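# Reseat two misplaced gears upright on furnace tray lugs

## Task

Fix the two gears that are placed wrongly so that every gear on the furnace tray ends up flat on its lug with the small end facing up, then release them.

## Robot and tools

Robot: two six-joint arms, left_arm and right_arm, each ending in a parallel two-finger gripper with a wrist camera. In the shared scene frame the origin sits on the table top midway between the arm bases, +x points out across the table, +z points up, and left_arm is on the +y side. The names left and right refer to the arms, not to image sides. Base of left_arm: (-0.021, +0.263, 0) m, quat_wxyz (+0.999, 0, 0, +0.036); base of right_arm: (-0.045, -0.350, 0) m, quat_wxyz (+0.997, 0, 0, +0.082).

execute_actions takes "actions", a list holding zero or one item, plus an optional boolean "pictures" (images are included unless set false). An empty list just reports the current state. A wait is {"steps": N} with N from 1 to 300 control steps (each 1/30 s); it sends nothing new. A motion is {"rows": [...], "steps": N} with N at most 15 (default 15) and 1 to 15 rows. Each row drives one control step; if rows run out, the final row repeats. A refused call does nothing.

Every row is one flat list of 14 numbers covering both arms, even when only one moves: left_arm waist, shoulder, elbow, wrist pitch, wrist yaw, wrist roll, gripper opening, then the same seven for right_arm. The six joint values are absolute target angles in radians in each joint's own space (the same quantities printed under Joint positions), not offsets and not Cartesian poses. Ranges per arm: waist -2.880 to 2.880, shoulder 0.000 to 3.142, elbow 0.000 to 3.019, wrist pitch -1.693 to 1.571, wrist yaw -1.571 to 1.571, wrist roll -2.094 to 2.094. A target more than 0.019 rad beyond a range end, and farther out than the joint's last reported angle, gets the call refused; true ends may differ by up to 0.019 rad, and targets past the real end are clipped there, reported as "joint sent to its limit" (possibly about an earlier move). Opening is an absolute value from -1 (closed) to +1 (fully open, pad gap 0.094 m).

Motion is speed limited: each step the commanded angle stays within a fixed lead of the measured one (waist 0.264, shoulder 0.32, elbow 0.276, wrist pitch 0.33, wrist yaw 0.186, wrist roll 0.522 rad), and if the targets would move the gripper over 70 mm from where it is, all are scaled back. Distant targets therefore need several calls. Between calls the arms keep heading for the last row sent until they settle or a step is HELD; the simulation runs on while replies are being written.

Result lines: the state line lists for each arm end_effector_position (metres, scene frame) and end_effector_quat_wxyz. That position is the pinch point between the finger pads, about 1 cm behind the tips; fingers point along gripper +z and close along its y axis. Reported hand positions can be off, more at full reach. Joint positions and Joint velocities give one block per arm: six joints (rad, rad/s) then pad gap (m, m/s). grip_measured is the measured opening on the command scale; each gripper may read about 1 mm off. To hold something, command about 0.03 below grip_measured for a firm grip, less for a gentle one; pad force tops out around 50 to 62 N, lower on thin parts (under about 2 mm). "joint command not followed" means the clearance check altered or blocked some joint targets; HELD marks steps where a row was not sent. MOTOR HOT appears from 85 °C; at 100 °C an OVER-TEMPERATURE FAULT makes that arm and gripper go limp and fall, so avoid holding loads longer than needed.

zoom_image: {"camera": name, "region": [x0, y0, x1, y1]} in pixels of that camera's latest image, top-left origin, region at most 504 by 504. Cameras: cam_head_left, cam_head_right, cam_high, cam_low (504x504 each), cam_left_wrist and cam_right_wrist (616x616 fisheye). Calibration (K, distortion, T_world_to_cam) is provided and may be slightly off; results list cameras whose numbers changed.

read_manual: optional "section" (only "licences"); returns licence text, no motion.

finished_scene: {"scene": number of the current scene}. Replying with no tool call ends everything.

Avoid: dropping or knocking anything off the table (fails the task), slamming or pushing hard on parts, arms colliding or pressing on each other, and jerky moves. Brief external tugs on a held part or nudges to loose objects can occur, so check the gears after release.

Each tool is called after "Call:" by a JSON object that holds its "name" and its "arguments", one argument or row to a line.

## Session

Call:
{"name": "execute_actions", "arguments": {
  "actions": []
}}

Scene clock: 0.00 s of 6880.00 s.
left_arm: end_effector_position=(+0.3423, +0.4236, +0.2761) grip_measured=+1.000 end_effector_quat_wxyz=(+0.378, -0.014, +0.921, -0.093) | right_arm: end_effector_position=(+0.3804, +0.2018, +0.1290) grip_measured=+1.000 end_effector_quat_wxyz=(+0.028, +0.283, +0.958, -0.021)
Joint positions: left_arm=[ 0.586  1.035  0.949 -0.908  0.589  0.45   0.094] | right_arm=[ 0.768  2.279  2.28  -1.591  0.067  1.506  0.094]
Joint velocities: left_arm=[-0.005 -0.015  0.002  0.002 -0.022 -0.051  0.   ] | right_arm=[-0.005 -0.015 -0.007 -0.002 -0.007 -0.095  0.   ]
camera_calibration (this result's frames):
cam_left_wrist: T_world_to_cam=[[-0.0510157, -0.983519, 0.173456, 0.389762], [-0.989851, 0.0267288, -0.139572, 0.367014], [0.132636, -0.178816, -0.974901, 0.421897], [0, 0, 0, 1]] pos_world=[0.327215, 0.44897, 0.394926]
cam_right_wrist: T_world_to_cam=[[-0.545479, -0.838098, 0.00666508, 0.380916], [-0.704456, 0.462777, 0.538126, 0.109881], [-0.454087, 0.288841, -0.842838, 0.344647], [0, 0, 0, 1]] pos_world=[0.441688, 0.168846, 0.228813]

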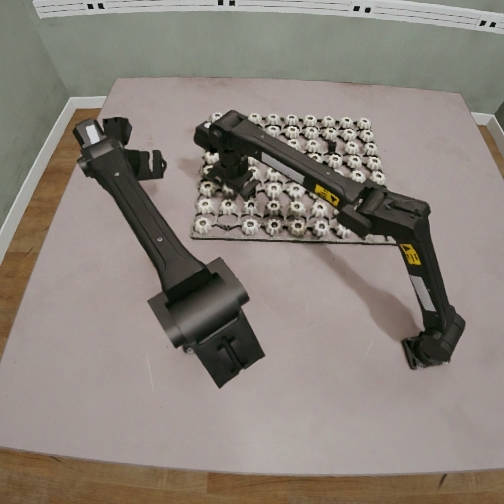

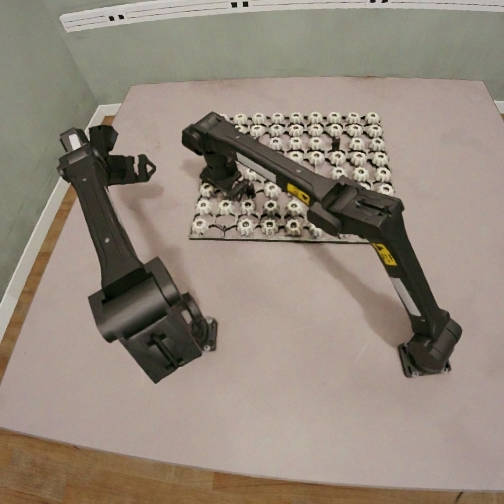

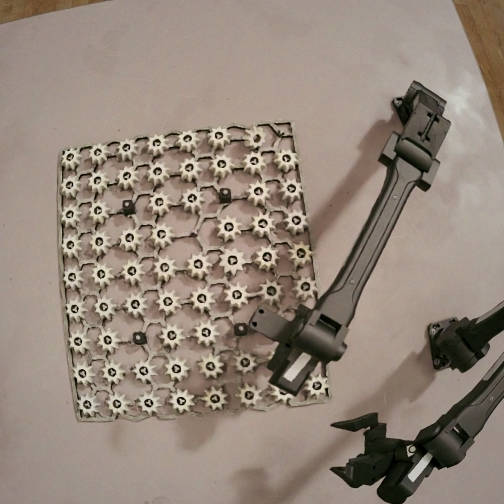

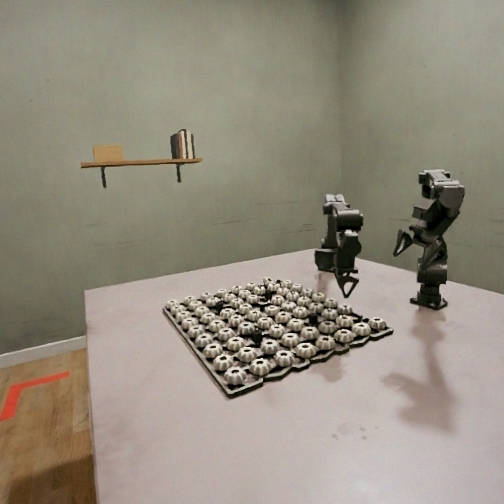

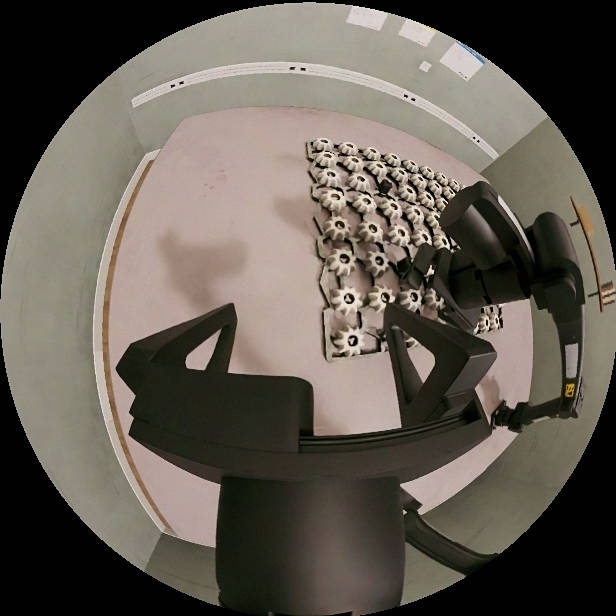

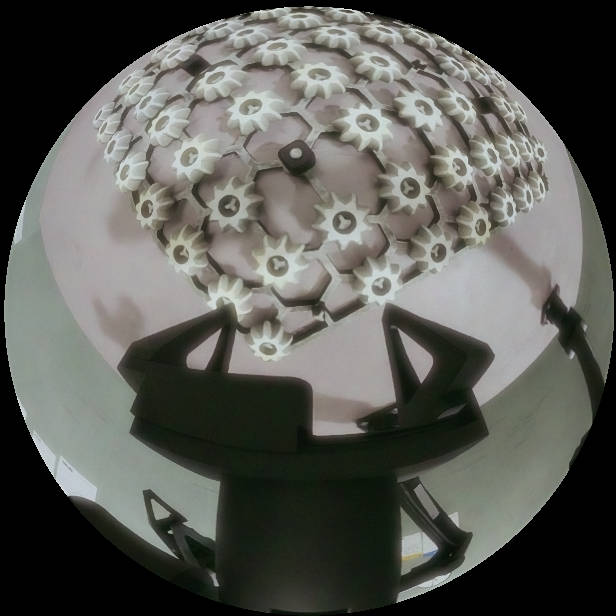

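Call:
{"name": "zoom_image", "arguments": {
  "camera": "cam_high",
  "region": [50, 110, 340, 420]
}}

Region (50, 110, 340, 420) of cam_high's 504x504 image, scaled by 1.626, with more detail than that image has; it fills the left 471 columns of this view, and the rest is white.

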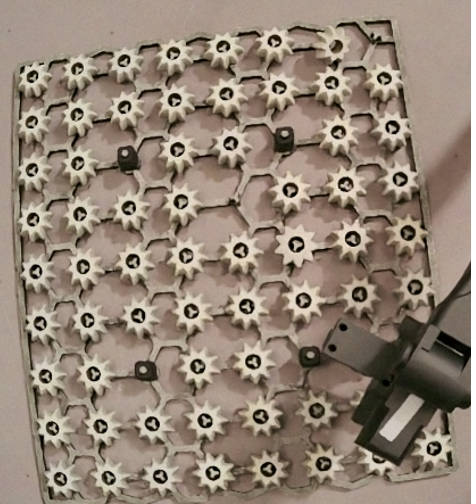

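Call:
{"name": "execute_actions", "arguments": {
  "actions": [
    {"rows": [[0.586,1.035,0.97,-0.908,0.3,0.2,0.4, -0.003,1.55,1.19,-1.18,0,0.16,0.4]]}
  ],
  "pictures": false
}}

Call:
{"name": "execute_actions", "arguments": {
  "actions": [
    {"rows": [[-0.556,1.70,1.56,-1.3,0,-0.484,0.4, -0.003,1.55,1.19,-1.18,0,0.16,0.4]]}
  ],
  "pictures": false
}}

Call:
{"name": "execute_actions", "arguments": {
  "actions": [
    {"rows": [[-0.556,1.845,1.56,-1.25,0,-0.484,0.4, -0.003,1.55,1.19,-1.18,0,0.16,0.4]]}
  ],
  "pictures": false
}}

Call:
{"name": "execute_actions", "arguments": {
  "actions": [
    {"steps": 25}
  ]
}}

Scene clock: 39.33 s of 6880.00 s.
left_arm: end_effector_position=(+0.3246, +0.4651, +0.2583) grip_measured=+0.403 end_effector_quat_wxyz=(+0.316, -0.162, +0.935, -0.011) | right_arm: end_effector_position=(+0.4619, +0.0134, +0.1459) grip_measured=+0.402 end_effector_quat_wxyz=(+0.041, +0.208, +0.977, +0.039)
Joint positions: left_arm=[ 0.585  1.035  0.949 -0.908  0.303  0.223  0.066] | right_arm=[ 0.461  1.937  1.753 -1.274  0.008  1.044  0.066]
Joint velocities: left_arm=[ 0.015 -0.005 -0.017  0.007 -0.007 -0.11   0.001] | right_arm=[-0.972 -0.855 -1.033  0.286 -0.066 -0.96   0.001]
Steps of this call (steps 1 to 90: nothing new was sent; then 35.83 s passed at rest; steps 91 to 105: all 15 steps of this action). Readings (joint positions):
91: left_arm=[0.583 1.035 0.949 -0.908 0.506 0.417] | right_arm=[0.763 2.271 2.263 -1.571 0.057 1.483]
92: left_arm=[0.582 1.034 0.949 -0.908 0.404 0.376] | right_arm=[0.759 2.252 2.225 -1.535 0.045 1.451]
94: left_arm=[0.584 1.035 0.949 -0.908 0.317 0.317] | right_arm=[0.737 2.212 2.150 -1.470 0.030 1.391]
98: left_arm=[0.585 1.035 0.949 -0.908 0.303 0.256] | right_arm=[0.661 2.123 2.005 -1.369 0.014 1.267]
105: the state above

Scene clock: 39.83 s of 6880.00 s.
left_arm: end_effector_position=(+0.4813, +0.2927, +0.1538) grip_measured=+0.403 end_effector_quat_wxyz=(+0.024, -0.183, +0.983, -0.006) | right_arm: end_effector_position=(+0.3886, -0.3040, +0.1256) grip_measured=+0.402 end_effector_quat_wxyz=(+0.000, +0.106, +0.994, -0.003)
Joint positions: left_arm=[-0.012  1.661  1.39  -1.252  0.006 -0.306  0.066] | right_arm=[-0.054  1.547  1.174 -1.198  0.006  0.322  0.066]
Joint velocities: left_arm=[-1.197  0.571  0.242 -0.081  0.007 -0.418 -0.   ] | right_arm=[-0.103 -0.024 -0.149  0.002 -0.051 -0.93   0.001]
Steps of this call (steps 1 to 15: all 15 steps of this action). Readings (joint positions):
1: left_arm=[0.569 1.049 0.965 -0.950 0.240 0.172] | right_arm=[0.428 1.907 1.717 -1.266 0.008 1.011]
2: left_arm=[0.536 1.083 1.005 -1.032 0.168 0.106] | right_arm=[0.394 1.877 1.680 -1.258 0.007 0.977]
4: left_arm=[0.441 1.185 1.096 -1.141 0.072 -0.013] | right_arm=[0.323 1.815 1.604 -1.245 0.007 0.907]
8: left_arm=[0.264 1.399 1.243 -1.214 0.023 -0.161] | right_arm=[0.164 1.688 1.441 -1.221 0.007 0.742]
15: the state above

Scene clock: 40.33 s of 6880.00 s.
left_arm: end_effector_position=(+0.4453, -0.0058, +0.0950) grip_measured=+0.403 end_effector_quat_wxyz=(-0.020, +0.038, +0.999, +0.008) | right_arm: end_effector_position=(+0.3856, -0.2791, +0.1233) grip_measured=+0.402 end_effector_quat_wxyz=(-0.001, +0.006, +1.000, -0.001)
Joint positions: left_arm=[-0.594  1.851  1.49  -1.253  0.004 -0.444  0.066] | right_arm=[ 0.002  1.551  1.172 -1.193  0.001  0.178  0.066]
Joint velocities: left_arm=[-0.571  0.005  0.222 -0.017  0.007 -0.168  0.   ] | right_arm=[ 0.005 -0.005  0.002 -0.017  0.007 -0.081  0.001]
Steps of this call (steps 1 to 15: all 15 steps of this action). Readings (joint positions):
1: left_arm=[-0.052 1.682 1.397 -1.253 0.005 -0.319] | right_arm=[-0.054 1.549 1.172 -1.198 0.006 0.292]
2: left_arm=[-0.093 1.702 1.406 -1.253 0.005 -0.331] | right_arm=[-0.047 1.551 1.172 -1.197 0.005 0.269]
4: left_arm=[-0.175 1.742 1.422 -1.253 0.005 -0.353] | right_arm=[-0.028 1.551 1.172 -1.195 0.004 0.234]
8: left_arm=[-0.342 1.802 1.433 -1.253 0.004 -0.386] | right_arm=[0.001 1.551 1.172 -1.193 0.001 0.197]
15: the state above

Scene clock: 41.17 s of 6880.00 s.
left_arm: end_effector_position=(+0.4638, +0.0125, +0.1022) grip_measured=+0.403 end_effector_quat_wxyz=(-0.010, +0.003, +1.000, +0.005) | right_arm: end_effector_position=(+0.3856, -0.2791, +0.1233) grip_measured=+0.402 end_effector_quat_wxyz=(-0.001, +0.004, +1.000, -0.001)
Joint positions: left_arm=[-0.549  1.851  1.51  -1.253  0.001 -0.469  0.066] | right_arm=[ 0.002  1.551  1.172 -1.193  0.001  0.173  0.066]
Joint velocities: left_arm=[-0.015 -0.015 -0.012 -0.007 -0.022 -0.051 -0.   ] | right_arm=[-0.015 -0.005  0.002  0.012 -0.007 -0.037  0.001]
Steps of this call (steps 1 to 25: the robot went on to your last target). Readings (joint positions):
1: left_arm=[-0.608 1.851 1.497 -1.253 0.004 -0.448] | right_arm=[0.002 1.551 1.172 -1.193 0.001 0.177]
2: left_arm=[-0.614 1.851 1.503 -1.253 0.004 -0.452] | right_arm=[0.002 1.551 1.172 -1.193 0.001 0.176]
4: left_arm=[-0.609 1.851 1.510 -1.253 0.004 -0.457] | right_arm=[0.002 1.551 1.172 -1.193 0.001 0.175]
8: left_arm=[-0.572 1.851 1.510 -1.253 0.003 -0.464] | right_arm=[0.002 1.551 1.172 -1.193 0.001 0.173]
25: the state above
camera_calibration (this result's frames):
cam_left_wrist: T_world_to_cam=[[-0.0168016, -0.999791, -0.01165, 0.0251427], [-0.788342, 0.00607948, 0.615207, 0.303639], [-0.615008, 0.0195206, -0.788279, 0.487909], [0, 0, 0, 1]] pos_world=[0.539861, 0.0137672, 0.198101]
cam_right_wrist: T_world_to_cam=[[-0.0103407, -0.999831, -0.0151987, -0.267977], [-0.804753, -0.000700498, 0.593609, 0.241647], [-0.593519, 0.0183695, -0.80461, 0.454619], [0, 0, 0, 1]] pos_world=[0.46152, -0.276113, 0.218274]

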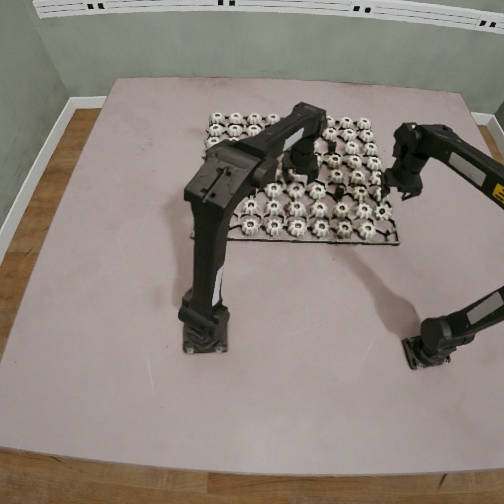

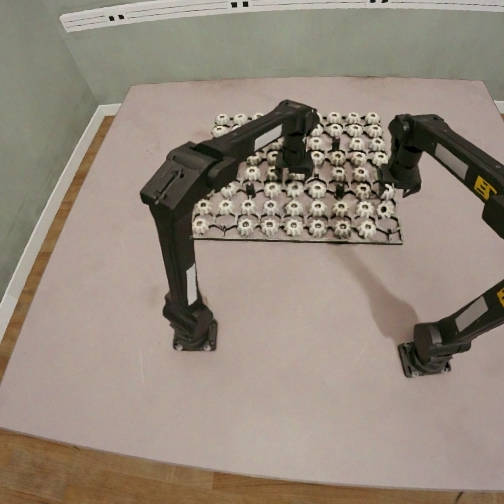

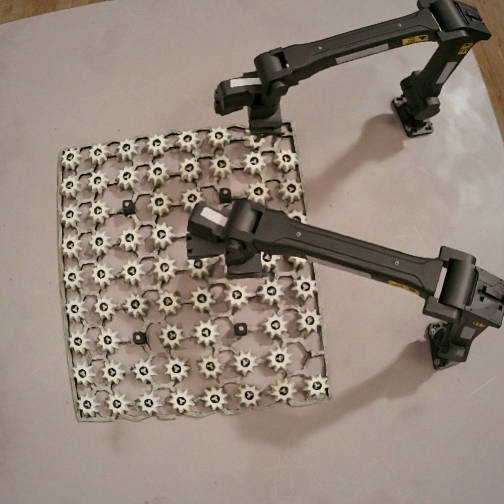

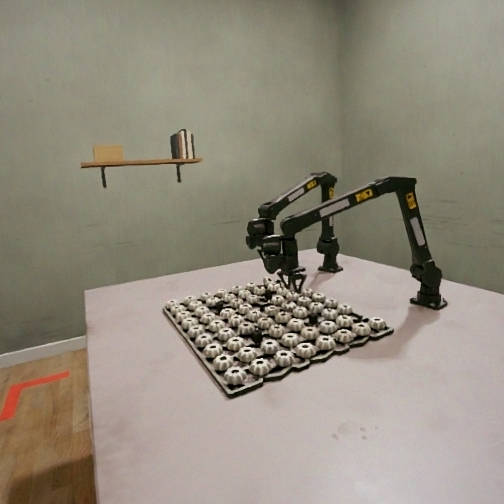

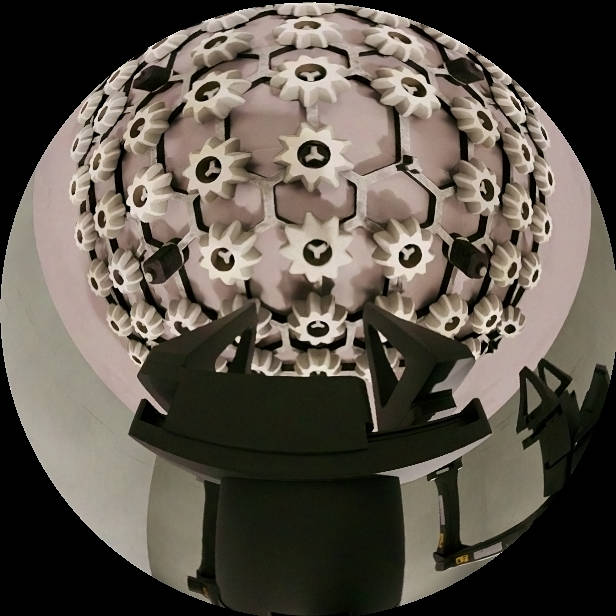

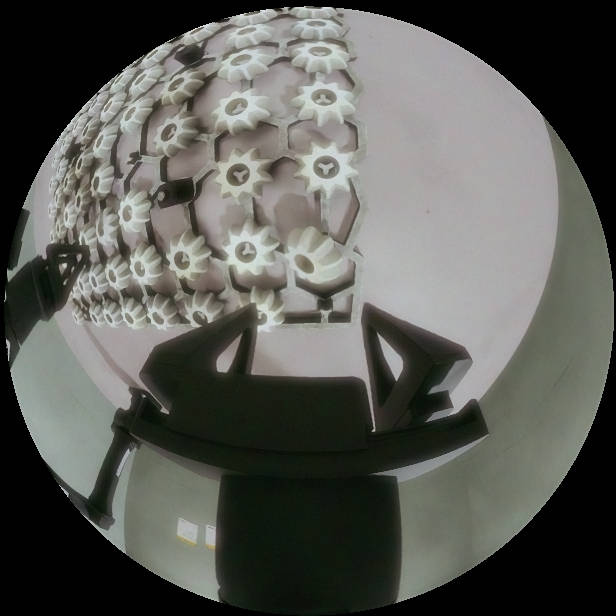

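Call:
{"name": "execute_actions", "arguments": {
  "actions": [
    {"rows": [[-0.548,1.88,1.50,-1.18,0,-0.476,0.4, 0.005,1.58,1.15,-1.12,0,0.83,0.45]],"steps":12}
  ],
  "pictures": false
}}

Call:
{"name": "execute_actions", "arguments": {
  "actions": [
    {"rows": [[-0.548,1.94,1.437,-1.045,0,-0.476,0.4, 0.005,1.662,1.068,-0.945,0,0.83,0.45]]}
  ],
  "pictures": false
}}

Call:
{"name": "execute_actions", "arguments": {
  "actions": [
    {"steps": 8}
  ]
}}

Scene clock: 63.90 s of 6880.00 s.
left_arm: end_effector_position=(+0.4766, +0.0060, +0.0960) grip_measured=+0.403 end_effector_quat_wxyz=(+0.012, +0.003, +1.000, -0.007) | right_arm: end_effector_position=(+0.3889, -0.2784, +0.1018) grip_measured=+0.448 end_effector_quat_wxyz=(+0.001, +0.296, +0.955, -0.000)
Joint positions: left_arm=[-0.549  1.861  1.508 -1.19   0.001 -0.47   0.066] | right_arm=[ 0.002  1.58   1.145 -1.134  0.001  0.767  0.068]
Joint velocities: left_arm=[-0.015 -0.005  0.002 -0.002 -0.095  0.066 -0.   ] | right_arm=[ 0.005 -0.005  0.002  0.002 -0.081  0.256  0.   ]
Steps of this call (steps 1 to 15: the robot went on to your last target; steps 16 to 90: nothing new was sent; then 19.33 s passed at rest; steps 91 to 102: all 12 steps of this action). Readings (joint positions):
91: left_arm=[-0.549 1.851 1.509 -1.243 0.001 -0.470] | right_arm=[0.002 1.552 1.169 -1.183 0.001 0.247]
92: left_arm=[-0.549 1.851 1.508 -1.224 0.001 -0.470] | right_arm=[0.002 1.552 1.164 -1.164 0.001 0.346]
94: left_arm=[-0.549 1.854 1.508 -1.200 0.001 -0.470] | right_arm=[0.002 1.559 1.156 -1.143 0.001 0.514]
98: left_arm=[-0.549 1.860 1.508 -1.191 0.001 -0.470] | right_arm=[0.002 1.576 1.147 -1.135 0.001 0.694]
102: the state above

Scene clock: 64.40 s of 6880.00 s.
left_arm: end_effector_position=(+0.4748, +0.0080, +0.0253) grip_measured=+0.403 end_effector_quat_wxyz=(+0.002, +0.003, +1.000, +0.000) | right_arm: end_effector_position=(+0.3868, -0.2789, +0.0307) grip_measured=+0.448 end_effector_quat_wxyz=(-0.004, +0.320, +0.948, -0.004)
Joint positions: left_arm=[-0.548  1.946  1.435 -1.056 -0.002 -0.47   0.066] | right_arm=[ 0.002  1.68   1.056 -0.958  0.002  0.816  0.068]
Joint velocities: left_arm=[ 0.005 -0.005 -0.002  0.051 -0.037  0.007 -0.   ] | right_arm=[-0.005  0.005 -0.002 -0.002  0.007  0.007 -0.001]
Steps of this call (steps 1 to 15: all 15 steps of this action). Readings (joint positions):
1: left_arm=[-0.549 1.863 1.499 -1.166 0.001 -0.470] | right_arm=[0.002 1.582 1.135 -1.103 0.001 0.778]
2: left_arm=[-0.549 1.864 1.487 -1.123 0.001 -0.470] | right_arm=[0.002 1.584 1.119 -1.045 0.001 0.786]
4: left_arm=[-0.549 1.881 1.467 -1.075 0.001 -0.470] | right_arm=[0.002 1.610 1.092 -0.984 0.001 0.797]
8: left_arm=[-0.548 1.927 1.444 -1.058 -0.003 -0.470] | right_arm=[0.002 1.670 1.061 -0.964 0.003 0.810]
15: the state above

Scene clock: 64.67 s of 6880.00 s.
left_arm: end_effector_position=(+0.4750, +0.0079, +0.0253) grip_measured=+0.403 end_effector_quat_wxyz=(+0.003, +0.003, +1.000, -0.000) | right_arm: end_effector_position=(+0.3868, -0.2789, +0.0307) grip_measured=+0.448 end_effector_quat_wxyz=(-0.004, +0.320, +0.947, -0.004)
Joint positions: left_arm=[-0.548  1.946  1.435 -1.055 -0.002 -0.47   0.066] | right_arm=[ 0.002  1.68   1.056 -0.958  0.002  0.817  0.068]
Joint velocities: left_arm=[-0.015 -0.005  0.007  0.007 -0.11   0.051 -0.   ] | right_arm=[-0.005 -0.005 -0.002  0.012  0.007 -0.022 -0.001]
Steps of this call (steps 1 to 8: the robot went on to your last target). Readings (joint positions):
1: left_arm=[-0.548 1.946 1.435 -1.055 -0.002 -0.470] | right_arm=[0.002 1.680 1.056 -0.958 0.002 0.816]
2: left_arm=[-0.548 1.946 1.435 -1.055 -0.002 -0.470] | right_arm=[0.002 1.680 1.056 -0.958 0.002 0.816]
4: left_arm=[-0.548 1.946 1.435 -1.055 -0.002 -0.470] | right_arm=[0.002 1.680 1.056 -0.958 0.002 0.817]
8: the state above
camera_calibration (this result's frames):
cam_left_wrist: T_world_to_cam=[[-0.0155027, -0.999877, -0.00238938, 0.0189393], [-0.804276, 0.0110501, 0.594153, 0.367916], [-0.594054, 0.0111327, -0.804348, 0.424789], [0, 0, 0, 1]] pos_world=[0.548547, 0.0101424, 0.123125]
cam_right_wrist: T_world_to_cam=[[-0.608898, -0.793219, -0.00687117, 0.0196875], [-0.638719, 0.485125, 0.597237, 0.368783], [-0.470406, 0.368045, -0.802035, 0.430647], [0, 0, 0, 1]] pos_world=[0.450116, -0.321787, 0.125278]

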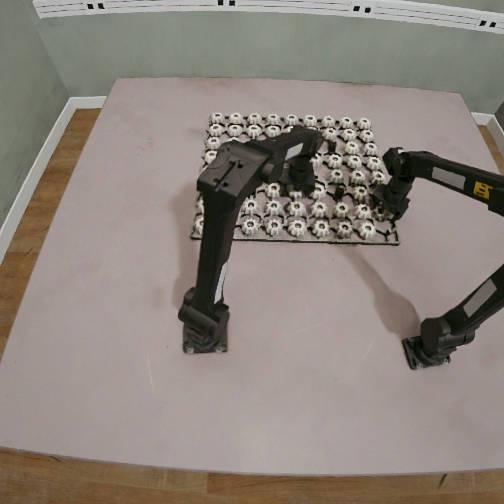

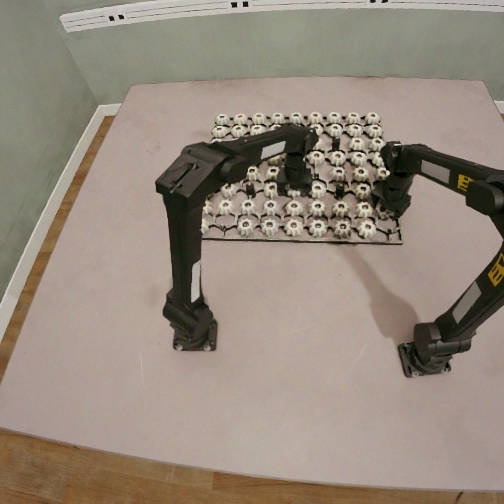

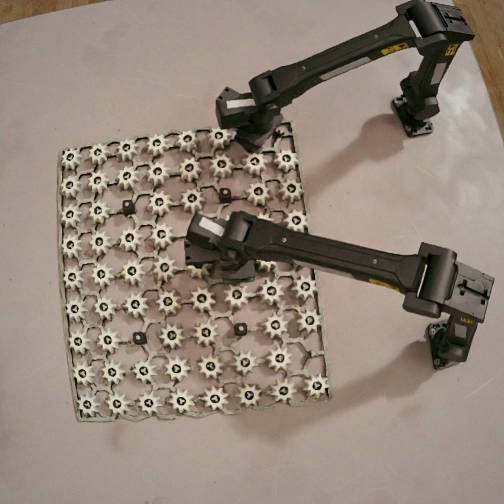

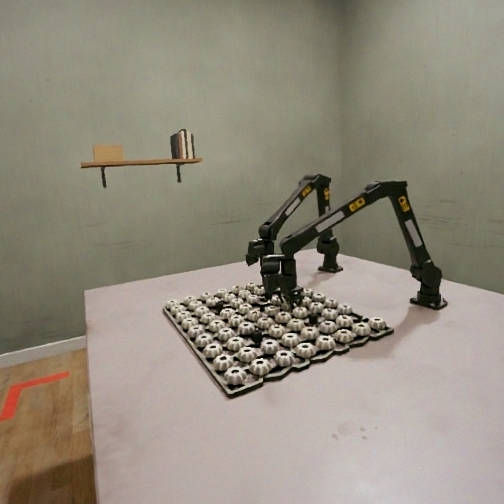

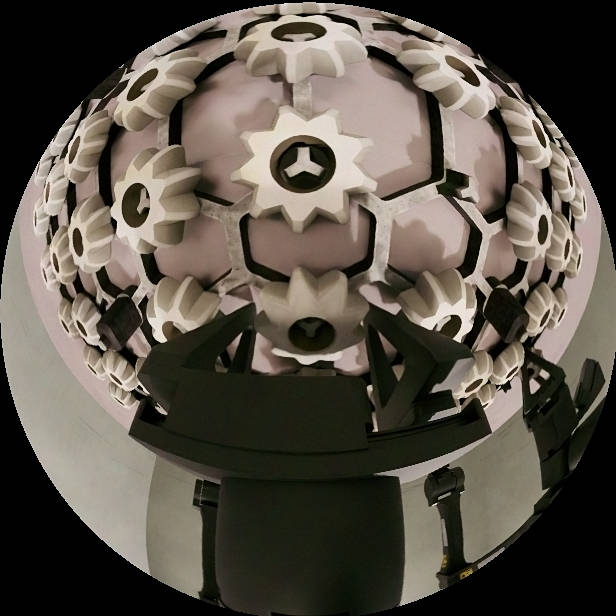

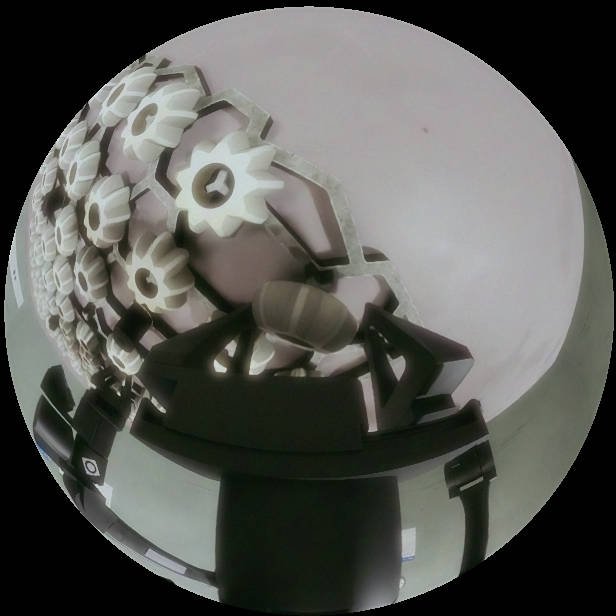

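Both look good. Close and lift.

Call:
{"name": "execute_actions", "arguments": {
  "actions": [
    {"rows": [[-0.548,1.94,1.437,-1.045,0,-0.476,0.0, 0.005,1.662,1.068,-0.945,0,0.83,0.0]],"steps":12}
  ],
  "pictures": false
}}

Call:
{"name": "execute_actions", "arguments": {
  "actions": [
    {"rows": [[-0.548,1.80,1.58,-1.33,0,-0.476,0.0, 0.005,1.52,1.2,-1.23,0,0.83,0.0]]}
  ]
}}

Scene clock: 76.90 s of 6880.00 s.
left_arm: end_effector_position=(+0.4755, +0.0081, +0.0253) grip_measured=+0.161 end_effector_quat_wxyz=(+0.004, +0.003, +1.000, +0.001) | right_arm: end_effector_position=(+0.3882, -0.2767, +0.0305) grip_measured=+0.010 end_effector_quat_wxyz=(-0.002, +0.320, +0.948, +0.001)
Joint positions: left_arm=[-0.548  1.946  1.435 -1.053 -0.005 -0.469  0.055] | right_arm=[ 0.004  1.68   1.056 -0.95  -0.003  0.818  0.047]
Joint velocities: left_arm=[ 0.005 -0.005 -0.002  0.012  0.066  0.007 -0.001] | right_arm=[-0.005 -0.015 -0.002 -0.007 -0.022  0.066 -0.   ]
Steps of this call (steps 1 to 15: the robot went on to your last target; steps 16 to 90: nothing new was sent; then 8.83 s passed at rest; steps 91 to 102: all 12 steps of this action). Readings (joint positions):
91: left_arm=[-0.548 1.946 1.435 -1.055 -0.002 -0.470] | right_arm=[0.002 1.680 1.056 -0.958 0.001 0.818]
92: left_arm=[-0.548 1.946 1.435 -1.054 -0.004 -0.469] | right_arm=[0.002 1.680 1.056 -0.955 0.000 0.818]
94: left_arm=[-0.548 1.946 1.435 -1.053 -0.005 -0.469] | right_arm=[0.003 1.680 1.056 -0.953 -0.003 0.818]
98: left_arm=[-0.548 1.946 1.435 -1.053 -0.005 -0.469] | right_arm=[0.004 1.680 1.056 -0.950 -0.003 0.818]
102: the state above

Scene clock: 77.40 s of 6880.00 s.
left_arm: end_effector_position=(+0.4493, +0.0236, +0.1128) grip_measured=+0.101 end_effector_quat_wxyz=(-0.032, +0.001, +0.999, +0.018) | right_arm: end_effector_position=(+0.3715, -0.2791, +0.1272) grip_measured=+0.008 end_effector_quat_wxyz=(-0.009, +0.319, +0.948, -0.003)
Joint positions: left_arm=[-0.544  1.829  1.505 -1.321 -0.002 -0.47   0.052] | right_arm=[ 0.006  1.524  1.151 -1.218 -0.003  0.818  0.047]
Joint velocities: left_arm=[-0.015 -0.142  0.173 -0.007 -0.066  0.007  0.   ] | right_arm=[ 0.005 -0.005  0.002 -0.007 -0.022  0.051 -0.   ]
Steps of this call (steps 1 to 15: all 15 steps of this action). Readings (joint positions):
1: left_arm=[-0.548 1.944 1.440 -1.073 -0.006 -0.469] | right_arm=[0.004 1.677 1.062 -0.972 -0.004 0.818]
2: left_arm=[-0.548 1.944 1.450 -1.096 -0.006 -0.469] | right_arm=[0.005 1.675 1.075 -1.011 -0.008 0.818]
4: left_arm=[-0.545 1.938 1.472 -1.143 -0.013 -0.470] | right_arm=[0.006 1.651 1.093 -1.092 -0.006 0.818]
8: left_arm=[-0.544 1.897 1.484 -1.256 -0.005 -0.470] | right_arm=[0.006 1.578 1.111 -1.196 -0.003 0.818]
15: the state above
camera_calibration (this result's frames):
cam_left_wrist: T_world_to_cam=[[-0.0126936, -0.999228, -0.0371902, 0.037119], [-0.760763, -0.0144859, 0.648868, 0.269907], [-0.648905, 0.0365294, -0.759992, 0.498788], [0, 0, 0, 1]] pos_world=[0.529473, 0.0227797, 0.205321]
cam_right_wrist: T_world_to_cam=[[-0.607189, -0.794545, -0.00437698, 0.0095573], [-0.634548, 0.48159, 0.6045, 0.298043], [-0.478195, 0.369823, -0.796593, 0.503631], [0, 0, 0, 1]] pos_world=[0.435759, -0.322195, 0.221064]

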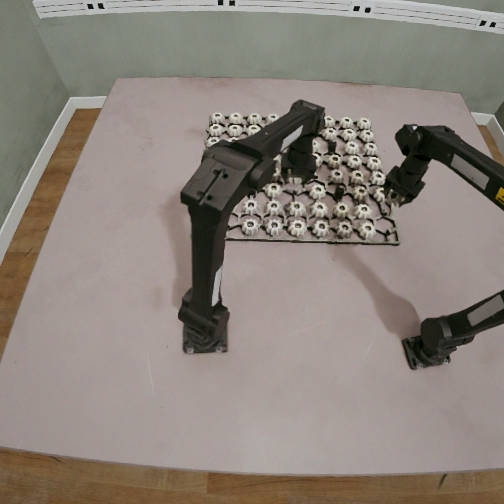

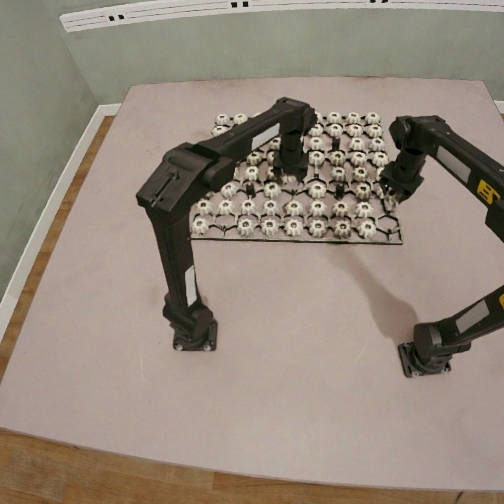

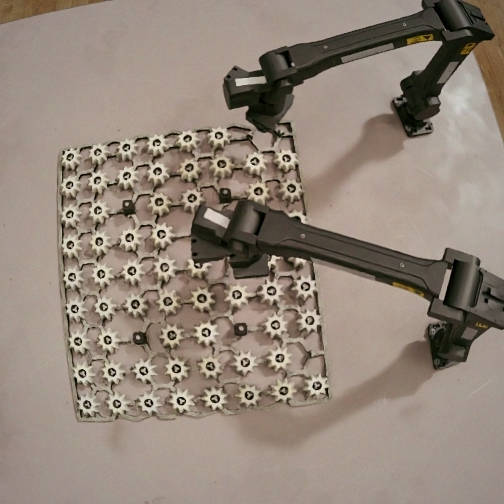

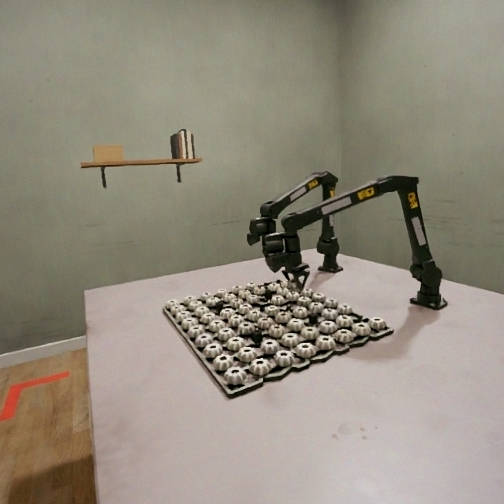

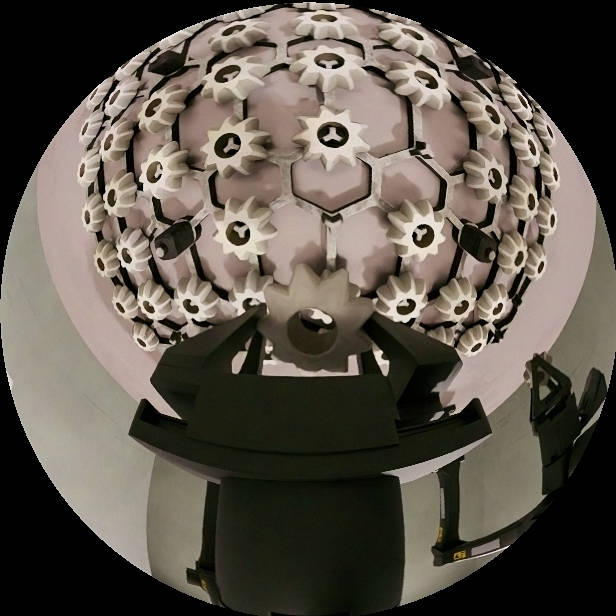

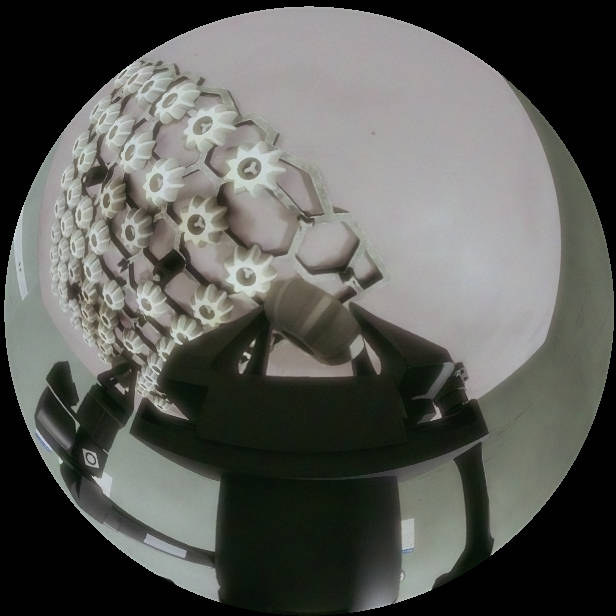

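Call:
{"name": "execute_actions", "arguments": {
  "actions": [
    {"rows": [[-0.96,1.17,0.82,-1.2,0,-0.476,-0.02, 0.64,1.16,0.80,-1.2,0,0.83,-0.04]]}
  ],
  "pictures": false
}}

Call:
{"name": "execute_actions", "arguments": {
  "actions": [
    {"steps": 25}
  ],
  "pictures": false
}}

Call:
{"name": "execute_actions", "arguments": {
  "actions": [
    {"rows": [[-0.96,1.33,0.64,-0.87,0,-0.476,-0.02, 0.64,1.30,0.655,-0.90,0,0.83,-0.04]]}
  ],
  "pictures": false
}}

Call:
{"name": "execute_actions", "arguments": {
  "actions": [
    {"rows": [[-0.96,1.33,0.64,-0.87,0,-0.476,0.7, 0.64,1.30,0.655,-0.90,0,0.83,0.7]]}
  ]
}}

Scene clock: 90.87 s of 6880.00 s.
left_arm: end_effector_position=(+0.2518, -0.0141, +0.1050) grip_measured=+0.101 end_effector_quat_wxyz=(-0.042, +0.159, +0.986, +0.029) | right_arm: end_effector_position=(+0.1429, -0.1323, +0.1174) grip_measured=-0.023 end_effector_quat_wxyz=(-0.006, -0.017, +1.000, +0.001)
Joint positions: left_arm=[-0.863  1.516  1.075 -1.232  0.004 -0.47   0.052] | right_arm=[ 0.69   1.166  0.784 -1.196 -0.011  0.818  0.046]
Joint velocities: left_arm=[ 0.337  0.2    0.002  0.12  -0.081 -0.037  0.001] | right_arm=[ 0.103 -0.044 -0.042  0.007 -0.051  0.007 -0.001]
A step of this action was HELD (marked below), so the robot has no last target. An arm can still carry out its HELD step.
Steps of this call (steps 1 to 30: the robot went on to your last target; steps 31 to 90: nothing new was sent; then 9.97 s passed at rest; steps 91 to 105: all 15 steps of this action). Readings (joint positions):
91: left_arm=[-0.549 1.814 1.503 -1.308 -0.005 -0.470] | right_arm=[0.013 1.519 1.136 -1.213 0.002 0.818]
92: left_arm=[-0.557 1.795 1.470 -1.283 -0.007 -0.470] | right_arm=[0.027 1.498 1.103 -1.199 0.007 0.818]
94: left_arm=[-0.594 1.745 1.388 -1.259 -0.008 -0.470] | right_arm=[0.086 1.431 1.010 -1.195 0.007 0.818]
98: left_arm=[-0.721 1.623 1.213 -1.235 -0.007 -0.470] | right_arm=[0.295 1.279 0.839 -1.196 0.005 0.818]
101: left_arm=[-0.838 1.519 1.084 -1.227 0.000 -0.470] | right_arm=[0.520 1.200 0.787 -1.196 0.001 0.818] HELD
102: left_arm=[-0.864 1.505 1.073 -1.240 0.005 -0.470] | right_arm=[0.591 1.186 0.784 -1.196 -0.003 0.818] HELD
103: left_arm=[-0.874 1.505 1.072 -1.243 0.006 -0.470] | right_arm=[0.645 1.176 0.784 -1.196 -0.009 0.818] HELD
104: left_arm=[-0.872 1.510 1.075 -1.237 0.005 -0.470] | right_arm=[0.677 1.169 0.784 -1.196 -0.011 0.818] HELD
105: the state above HELD
joint command not followed: on one or more control steps a check withheld the commanded joint targets of the left arm, and it was not sent them on those steps. On the call's last step the targets were still withheld.
cause: the commanded joint targets would bring a part of the robot too close to another arm (this arm's wrist (the part past joint 4) and the other arm's wrist (the part past joint 4), along the way the arms are being sent); next, command targets that bring no part of the robot closer to that arm.

Scene clock: 91.70 s of 6880.00 s.
left_arm: end_effector_position=(+0.2555, +0.0092, +0.0868) grip_measured=+0.101 end_effector_quat_wxyz=(-0.059, +0.136, +0.988, +0.043) | right_arm: end_effector_position=(+0.1549, -0.1435, +0.1172) grip_measured=-0.022 end_effector_quat_wxyz=(-0.003, +0.008, +1.000, -0.002)
Joint positions: left_arm=[-0.816  1.534  1.039 -1.223 -0.003 -0.47   0.052] | right_arm=[ 0.639  1.166  0.784 -1.196 -0.001  0.818  0.046]
Joint velocities: left_arm=[ 0.005 -0.005 -0.007  0.007 -0.037  0.022 -0.001] | right_arm=[-0.015  0.005 -0.027 -0.017  0.007  0.007  0.001]
previous command not reached (left arm): its joint targets would have brought a part of the robot too close to another arm.
Steps of this call (steps 1 to 25: nothing new was sent). Readings (joint positions):
1: left_arm=[-0.850 1.524 1.075 -1.230 0.002 -0.470] | right_arm=[0.688 1.165 0.784 -1.196 -0.010 0.818]
2: left_arm=[-0.835 1.533 1.075 -1.230 -0.000 -0.470] | right_arm=[0.679 1.166 0.784 -1.196 -0.007 0.818]
4: left_arm=[-0.809 1.549 1.075 -1.230 -0.004 -0.470] | right_arm=[0.657 1.166 0.784 -1.196 -0.003 0.818]
8: left_arm=[-0.800 1.547 1.066 -1.224 -0.006 -0.470] | right_arm=[0.639 1.166 0.784 -1.196 -0.001 0.818]
25: the state above

Scene clock: 92.20 s of 6880.00 s.
left_arm: end_effector_position=(+0.2555, +0.0092, +0.0868) grip_measured=+0.101 end_effector_quat_wxyz=(-0.059, +0.136, +0.988, +0.043) | right_arm: end_effector_position=(+0.1460, -0.1528, +0.0212) grip_measured=-0.024 end_effector_quat_wxyz=(-0.016, +0.008, +1.000, -0.017)
Joint positions: left_arm=[-0.816  1.534  1.039 -1.223 -0.003 -0.47   0.052] | right_arm=[ 0.639  1.325  0.62  -0.913 -0.001  0.818  0.046]
Joint velocities: left_arm=[-0.005 -0.015 -0.002 -0.002  0.037 -0.007  0.001] | right_arm=[ 0.005 -0.142  0.007  0.027  0.022 -0.022 -0.001]
A step of this action was HELD (marked below), so the robot has no last target. An arm can still carry out its HELD step.
Steps of this call (steps 1 to 15: all 15 steps of this action). Readings (joint positions):
1: left_arm=[-0.816 1.534 1.039 -1.223 -0.003 -0.470] | right_arm=[0.639 1.170 0.769 -1.158 -0.001 0.818] HELD
2: left_arm=[-0.816 1.534 1.039 -1.223 -0.003 -0.470] | right_arm=[0.639 1.179 0.742 -1.073 -0.001 0.818] HELD
3: left_arm=[-0.816 1.534 1.039 -1.223 -0.003 -0.470] | right_arm=[0.639 1.203 0.715 -1.003 -0.001 0.818] HELD
4: left_arm=[-0.816 1.534 1.039 -1.223 -0.003 -0.470] | right_arm=[0.639 1.236 0.691 -0.958 -0.001 0.818] HELD
5: left_arm=[-0.816 1.534 1.039 -1.223 -0.003 -0.470] | right_arm=[0.639 1.270 0.671 -0.935 -0.001 0.818] HELD
6: left_arm=[-0.816 1.534 1.039 -1.223 -0.003 -0.470] | right_arm=[0.639 1.302 0.655 -0.924 -0.001 0.818] HELD
7: left_arm=[-0.816 1.534 1.039 -1.223 -0.003 -0.470] | right_arm=[0.639 1.326 0.642 -0.920 -0.001 0.818] HELD
8: left_arm=[-0.816 1.534 1.039 -1.223 -0.003 -0.470] | right_arm=[0.639 1.342 0.631 -0.920 -0.001 0.818] HELD
9: left_arm=[-0.816 1.534 1.039 -1.223 -0.003 -0.470] | right_arm=[0.639 1.349 0.624 -0.920 -0.001 0.818] HELD
10: left_arm=[-0.816 1.534 1.039 -1.223 -0.003 -0.470] | right_arm=[0.639 1.350 0.620 -0.920 -0.001 0.818] HELD
11: left_arm=[-0.816 1.534 1.039 -1.223 -0.003 -0.470] | right_arm=[0.639 1.347 0.620 -0.920 -0.001 0.818] HELD
12: left_arm=[-0.816 1.534 1.039 -1.223 -0.003 -0.470] | right_arm=[0.639 1.342 0.620 -0.917 -0.001 0.818] HELD
13: left_arm=[-0.816 1.534 1.039 -1.223 -0.003 -0.470] | right_arm=[0.639 1.336 0.620 -0.913 -0.001 0.818] HELD
14: left_arm=[-0.816 1.534 1.039 -1.223 -0.003 -0.470] | right_arm=[0.639 1.330 0.620 -0.913 -0.001 0.818] HELD
15: the state above HELD
joint command not followed: on one or more control steps a check withheld the commanded joint targets of the left arm, and it was not sent them on those steps. On the call's last step the targets were still withheld.
cause: the commanded joint targets would bring a part of the robot too close to another arm (this arm's wrist (the part past joint 4) and the other arm's wrist (the part past joint 4)); next, command targets that bring no part of the robot closer to that arm.

Scene clock: 92.70 s of 6880.00 s.
left_arm: end_effector_position=(+0.2555, +0.0093, +0.0868) grip_measured=+0.697 end_effector_quat_wxyz=(-0.059, +0.136, +0.988, +0.043) | right_arm: end_effector_position=(+0.1474, -0.1516, +0.0250) grip_measured=+0.698 end_effector_quat_wxyz=(-0.011, +0.008, +1.000, -0.011)
Joint positions: left_arm=[-0.816  1.534  1.039 -1.223 -0.004 -0.47   0.08 ] | right_arm=[ 0.639  1.31   0.62  -0.912  0.     0.819  0.08 ]
Joint velocities: left_arm=[ 0.005 -0.005  0.007  0.002  0.037  0.037 -0.001] | right_arm=[-0.005  0.005 -0.002  0.002 -0.066  0.081 -0.   ]
A step of this action was HELD (marked below), so the robot has no last target. An arm can still carry out its HELD step.
Steps of this call (steps 1 to 15: all 15 steps of this action). Readings (joint positions):
1: left_arm=[-0.816 1.534 1.039 -1.223 -0.004 -0.470] | right_arm=[0.639 1.321 0.620 -0.912 -0.001 0.819] HELD
2: left_arm=[-0.816 1.534 1.039 -1.223 -0.004 -0.470] | right_arm=[0.639 1.318 0.620 -0.912 -0.001 0.819] HELD
3: left_arm=[-0.816 1.534 1.039 -1.223 -0.004 -0.470] | right_arm=[0.639 1.314 0.620 -0.912 -0.001 0.819] HELD
4: left_arm=[-0.816 1.534 1.039 -1.223 -0.004 -0.470] | right_arm=[0.639 1.312 0.620 -0.912 -0.001 0.819] HELD
5: left_arm=[-0.816 1.534 1.039 -1.223 -0.004 -0.470] | right_arm=[0.639 1.311 0.620 -0.912 0.000 0.819] HELD
6: left_arm=[-0.816 1.534 1.039 -1.223 -0.004 -0.470] | right_arm=[0.639 1.310 0.620 -0.912 0.000 0.819] HELD
7: left_arm=[-0.816 1.534 1.039 -1.223 -0.004 -0.470] | right_arm=[0.639 1.310 0.620 -0.912 0.000 0.819] HELD
8: left_arm=[-0.816 1.534 1.039 -1.223 -0.004 -0.470] | right_arm=[0.639 1.310 0.620 -0.912 0.000 0.819] HELD
9: left_arm=[-0.816 1.534 1.039 -1.223 -0.004 -0.470] | right_arm=[0.639 1.310 0.620 -0.912 0.000 0.819] HELD
10: left_arm=[-0.816 1.534 1.039 -1.223 -0.004 -0.470] | right_arm=[0.639 1.310 0.620 -0.912 0.000 0.819] HELD
11: left_arm=[-0.816 1.534 1.039 -1.223 -0.004 -0.470] | right_arm=[0.639 1.310 0.620 -0.912 0.000 0.819] HELD
12: left_arm=[-0.816 1.534 1.039 -1.223 -0.004 -0.470] | right_arm=[0.639 1.310 0.620 -0.912 0.000 0.819] HELD
13: left_arm=[-0.816 1.534 1.039 -1.223 -0.004 -0.470] | right_arm=[0.639 1.310 0.620 -0.912 0.000 0.819] HELD
14: left_arm=[-0.816 1.534 1.039 -1.223 -0.004 -0.470] | right_arm=[0.639 1.310 0.620 -0.912 0.000 0.819] HELD
15: the state above HELD
joint command not followed: on one or more control steps a check withheld the commanded joint targets of the left arm, and it was not sent them on those steps. On the call's last step the targets were still withheld.
cause: the commanded joint targets would bring a part of the robot too close to another arm (this arm's wrist (the part past joint 4) and the other arm's wrist (the part past joint 4)); next, command targets that bring no part of the robot closer to that arm.
camera_calibration (this result's frames):
cam_left_wrist: T_world_to_cam=[[-0.283709, -0.956282, -0.0709435, 0.0911281], [-0.700863, 0.156301, 0.695961, 0.118154], [-0.654446, 0.247172, -0.714567, 0.349352], [0, 0, 0, 1]] pos_world=[0.337296, -0.0176735, 0.17387]
cam_right_wrist: T_world_to_cam=[[-0.0195735, -0.999788, 0.00637511, -0.143592], [-0.792851, 0.0194061, 0.609106, 0.109361], [-0.609101, 0.00686783, -0.793063, 0.232109], [0, 0, 0, 1]] pos_world=[0.225274, -0.147278, 0.11838]

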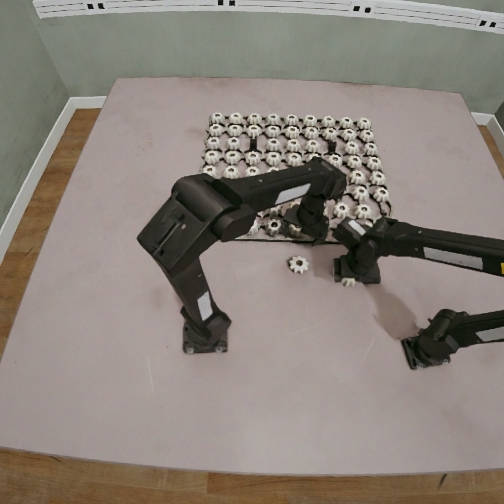

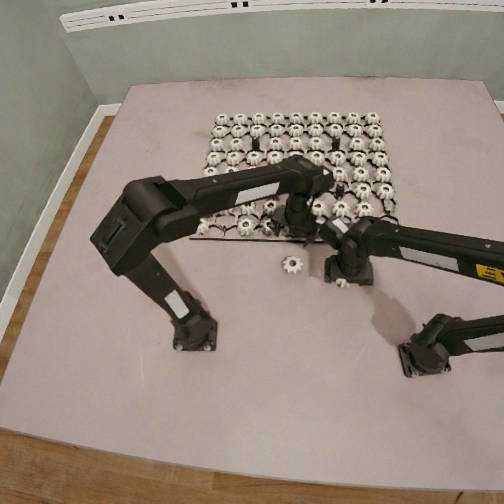

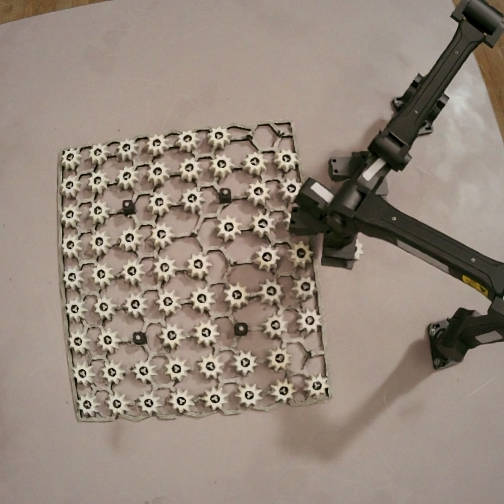

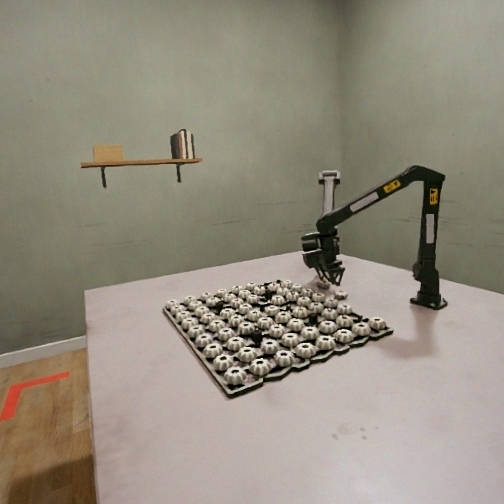

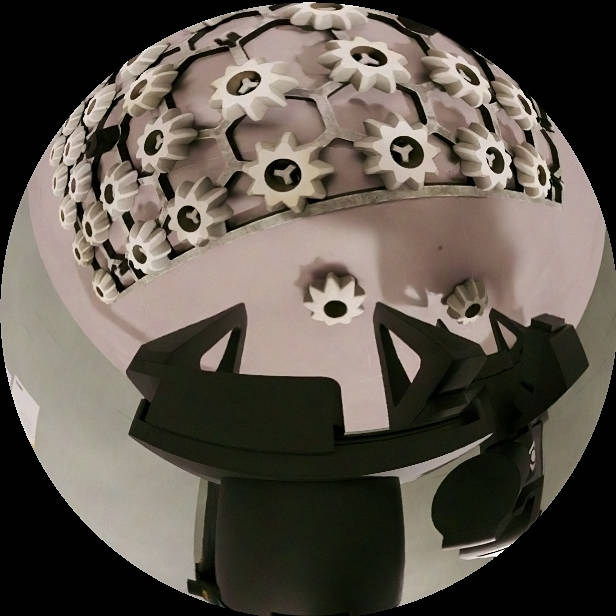

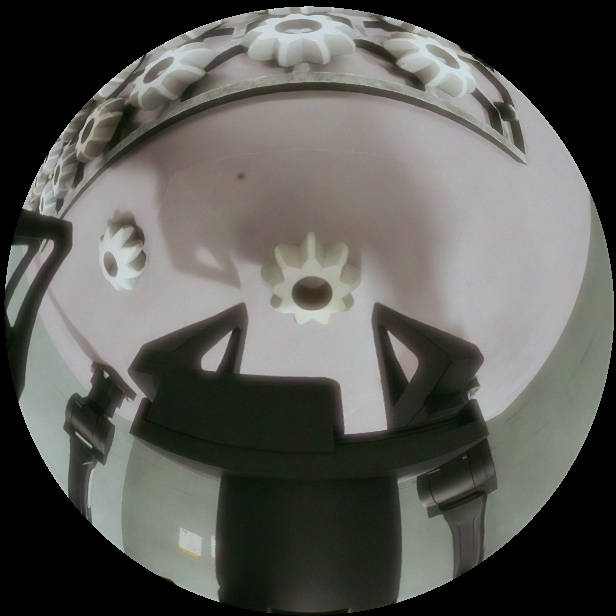

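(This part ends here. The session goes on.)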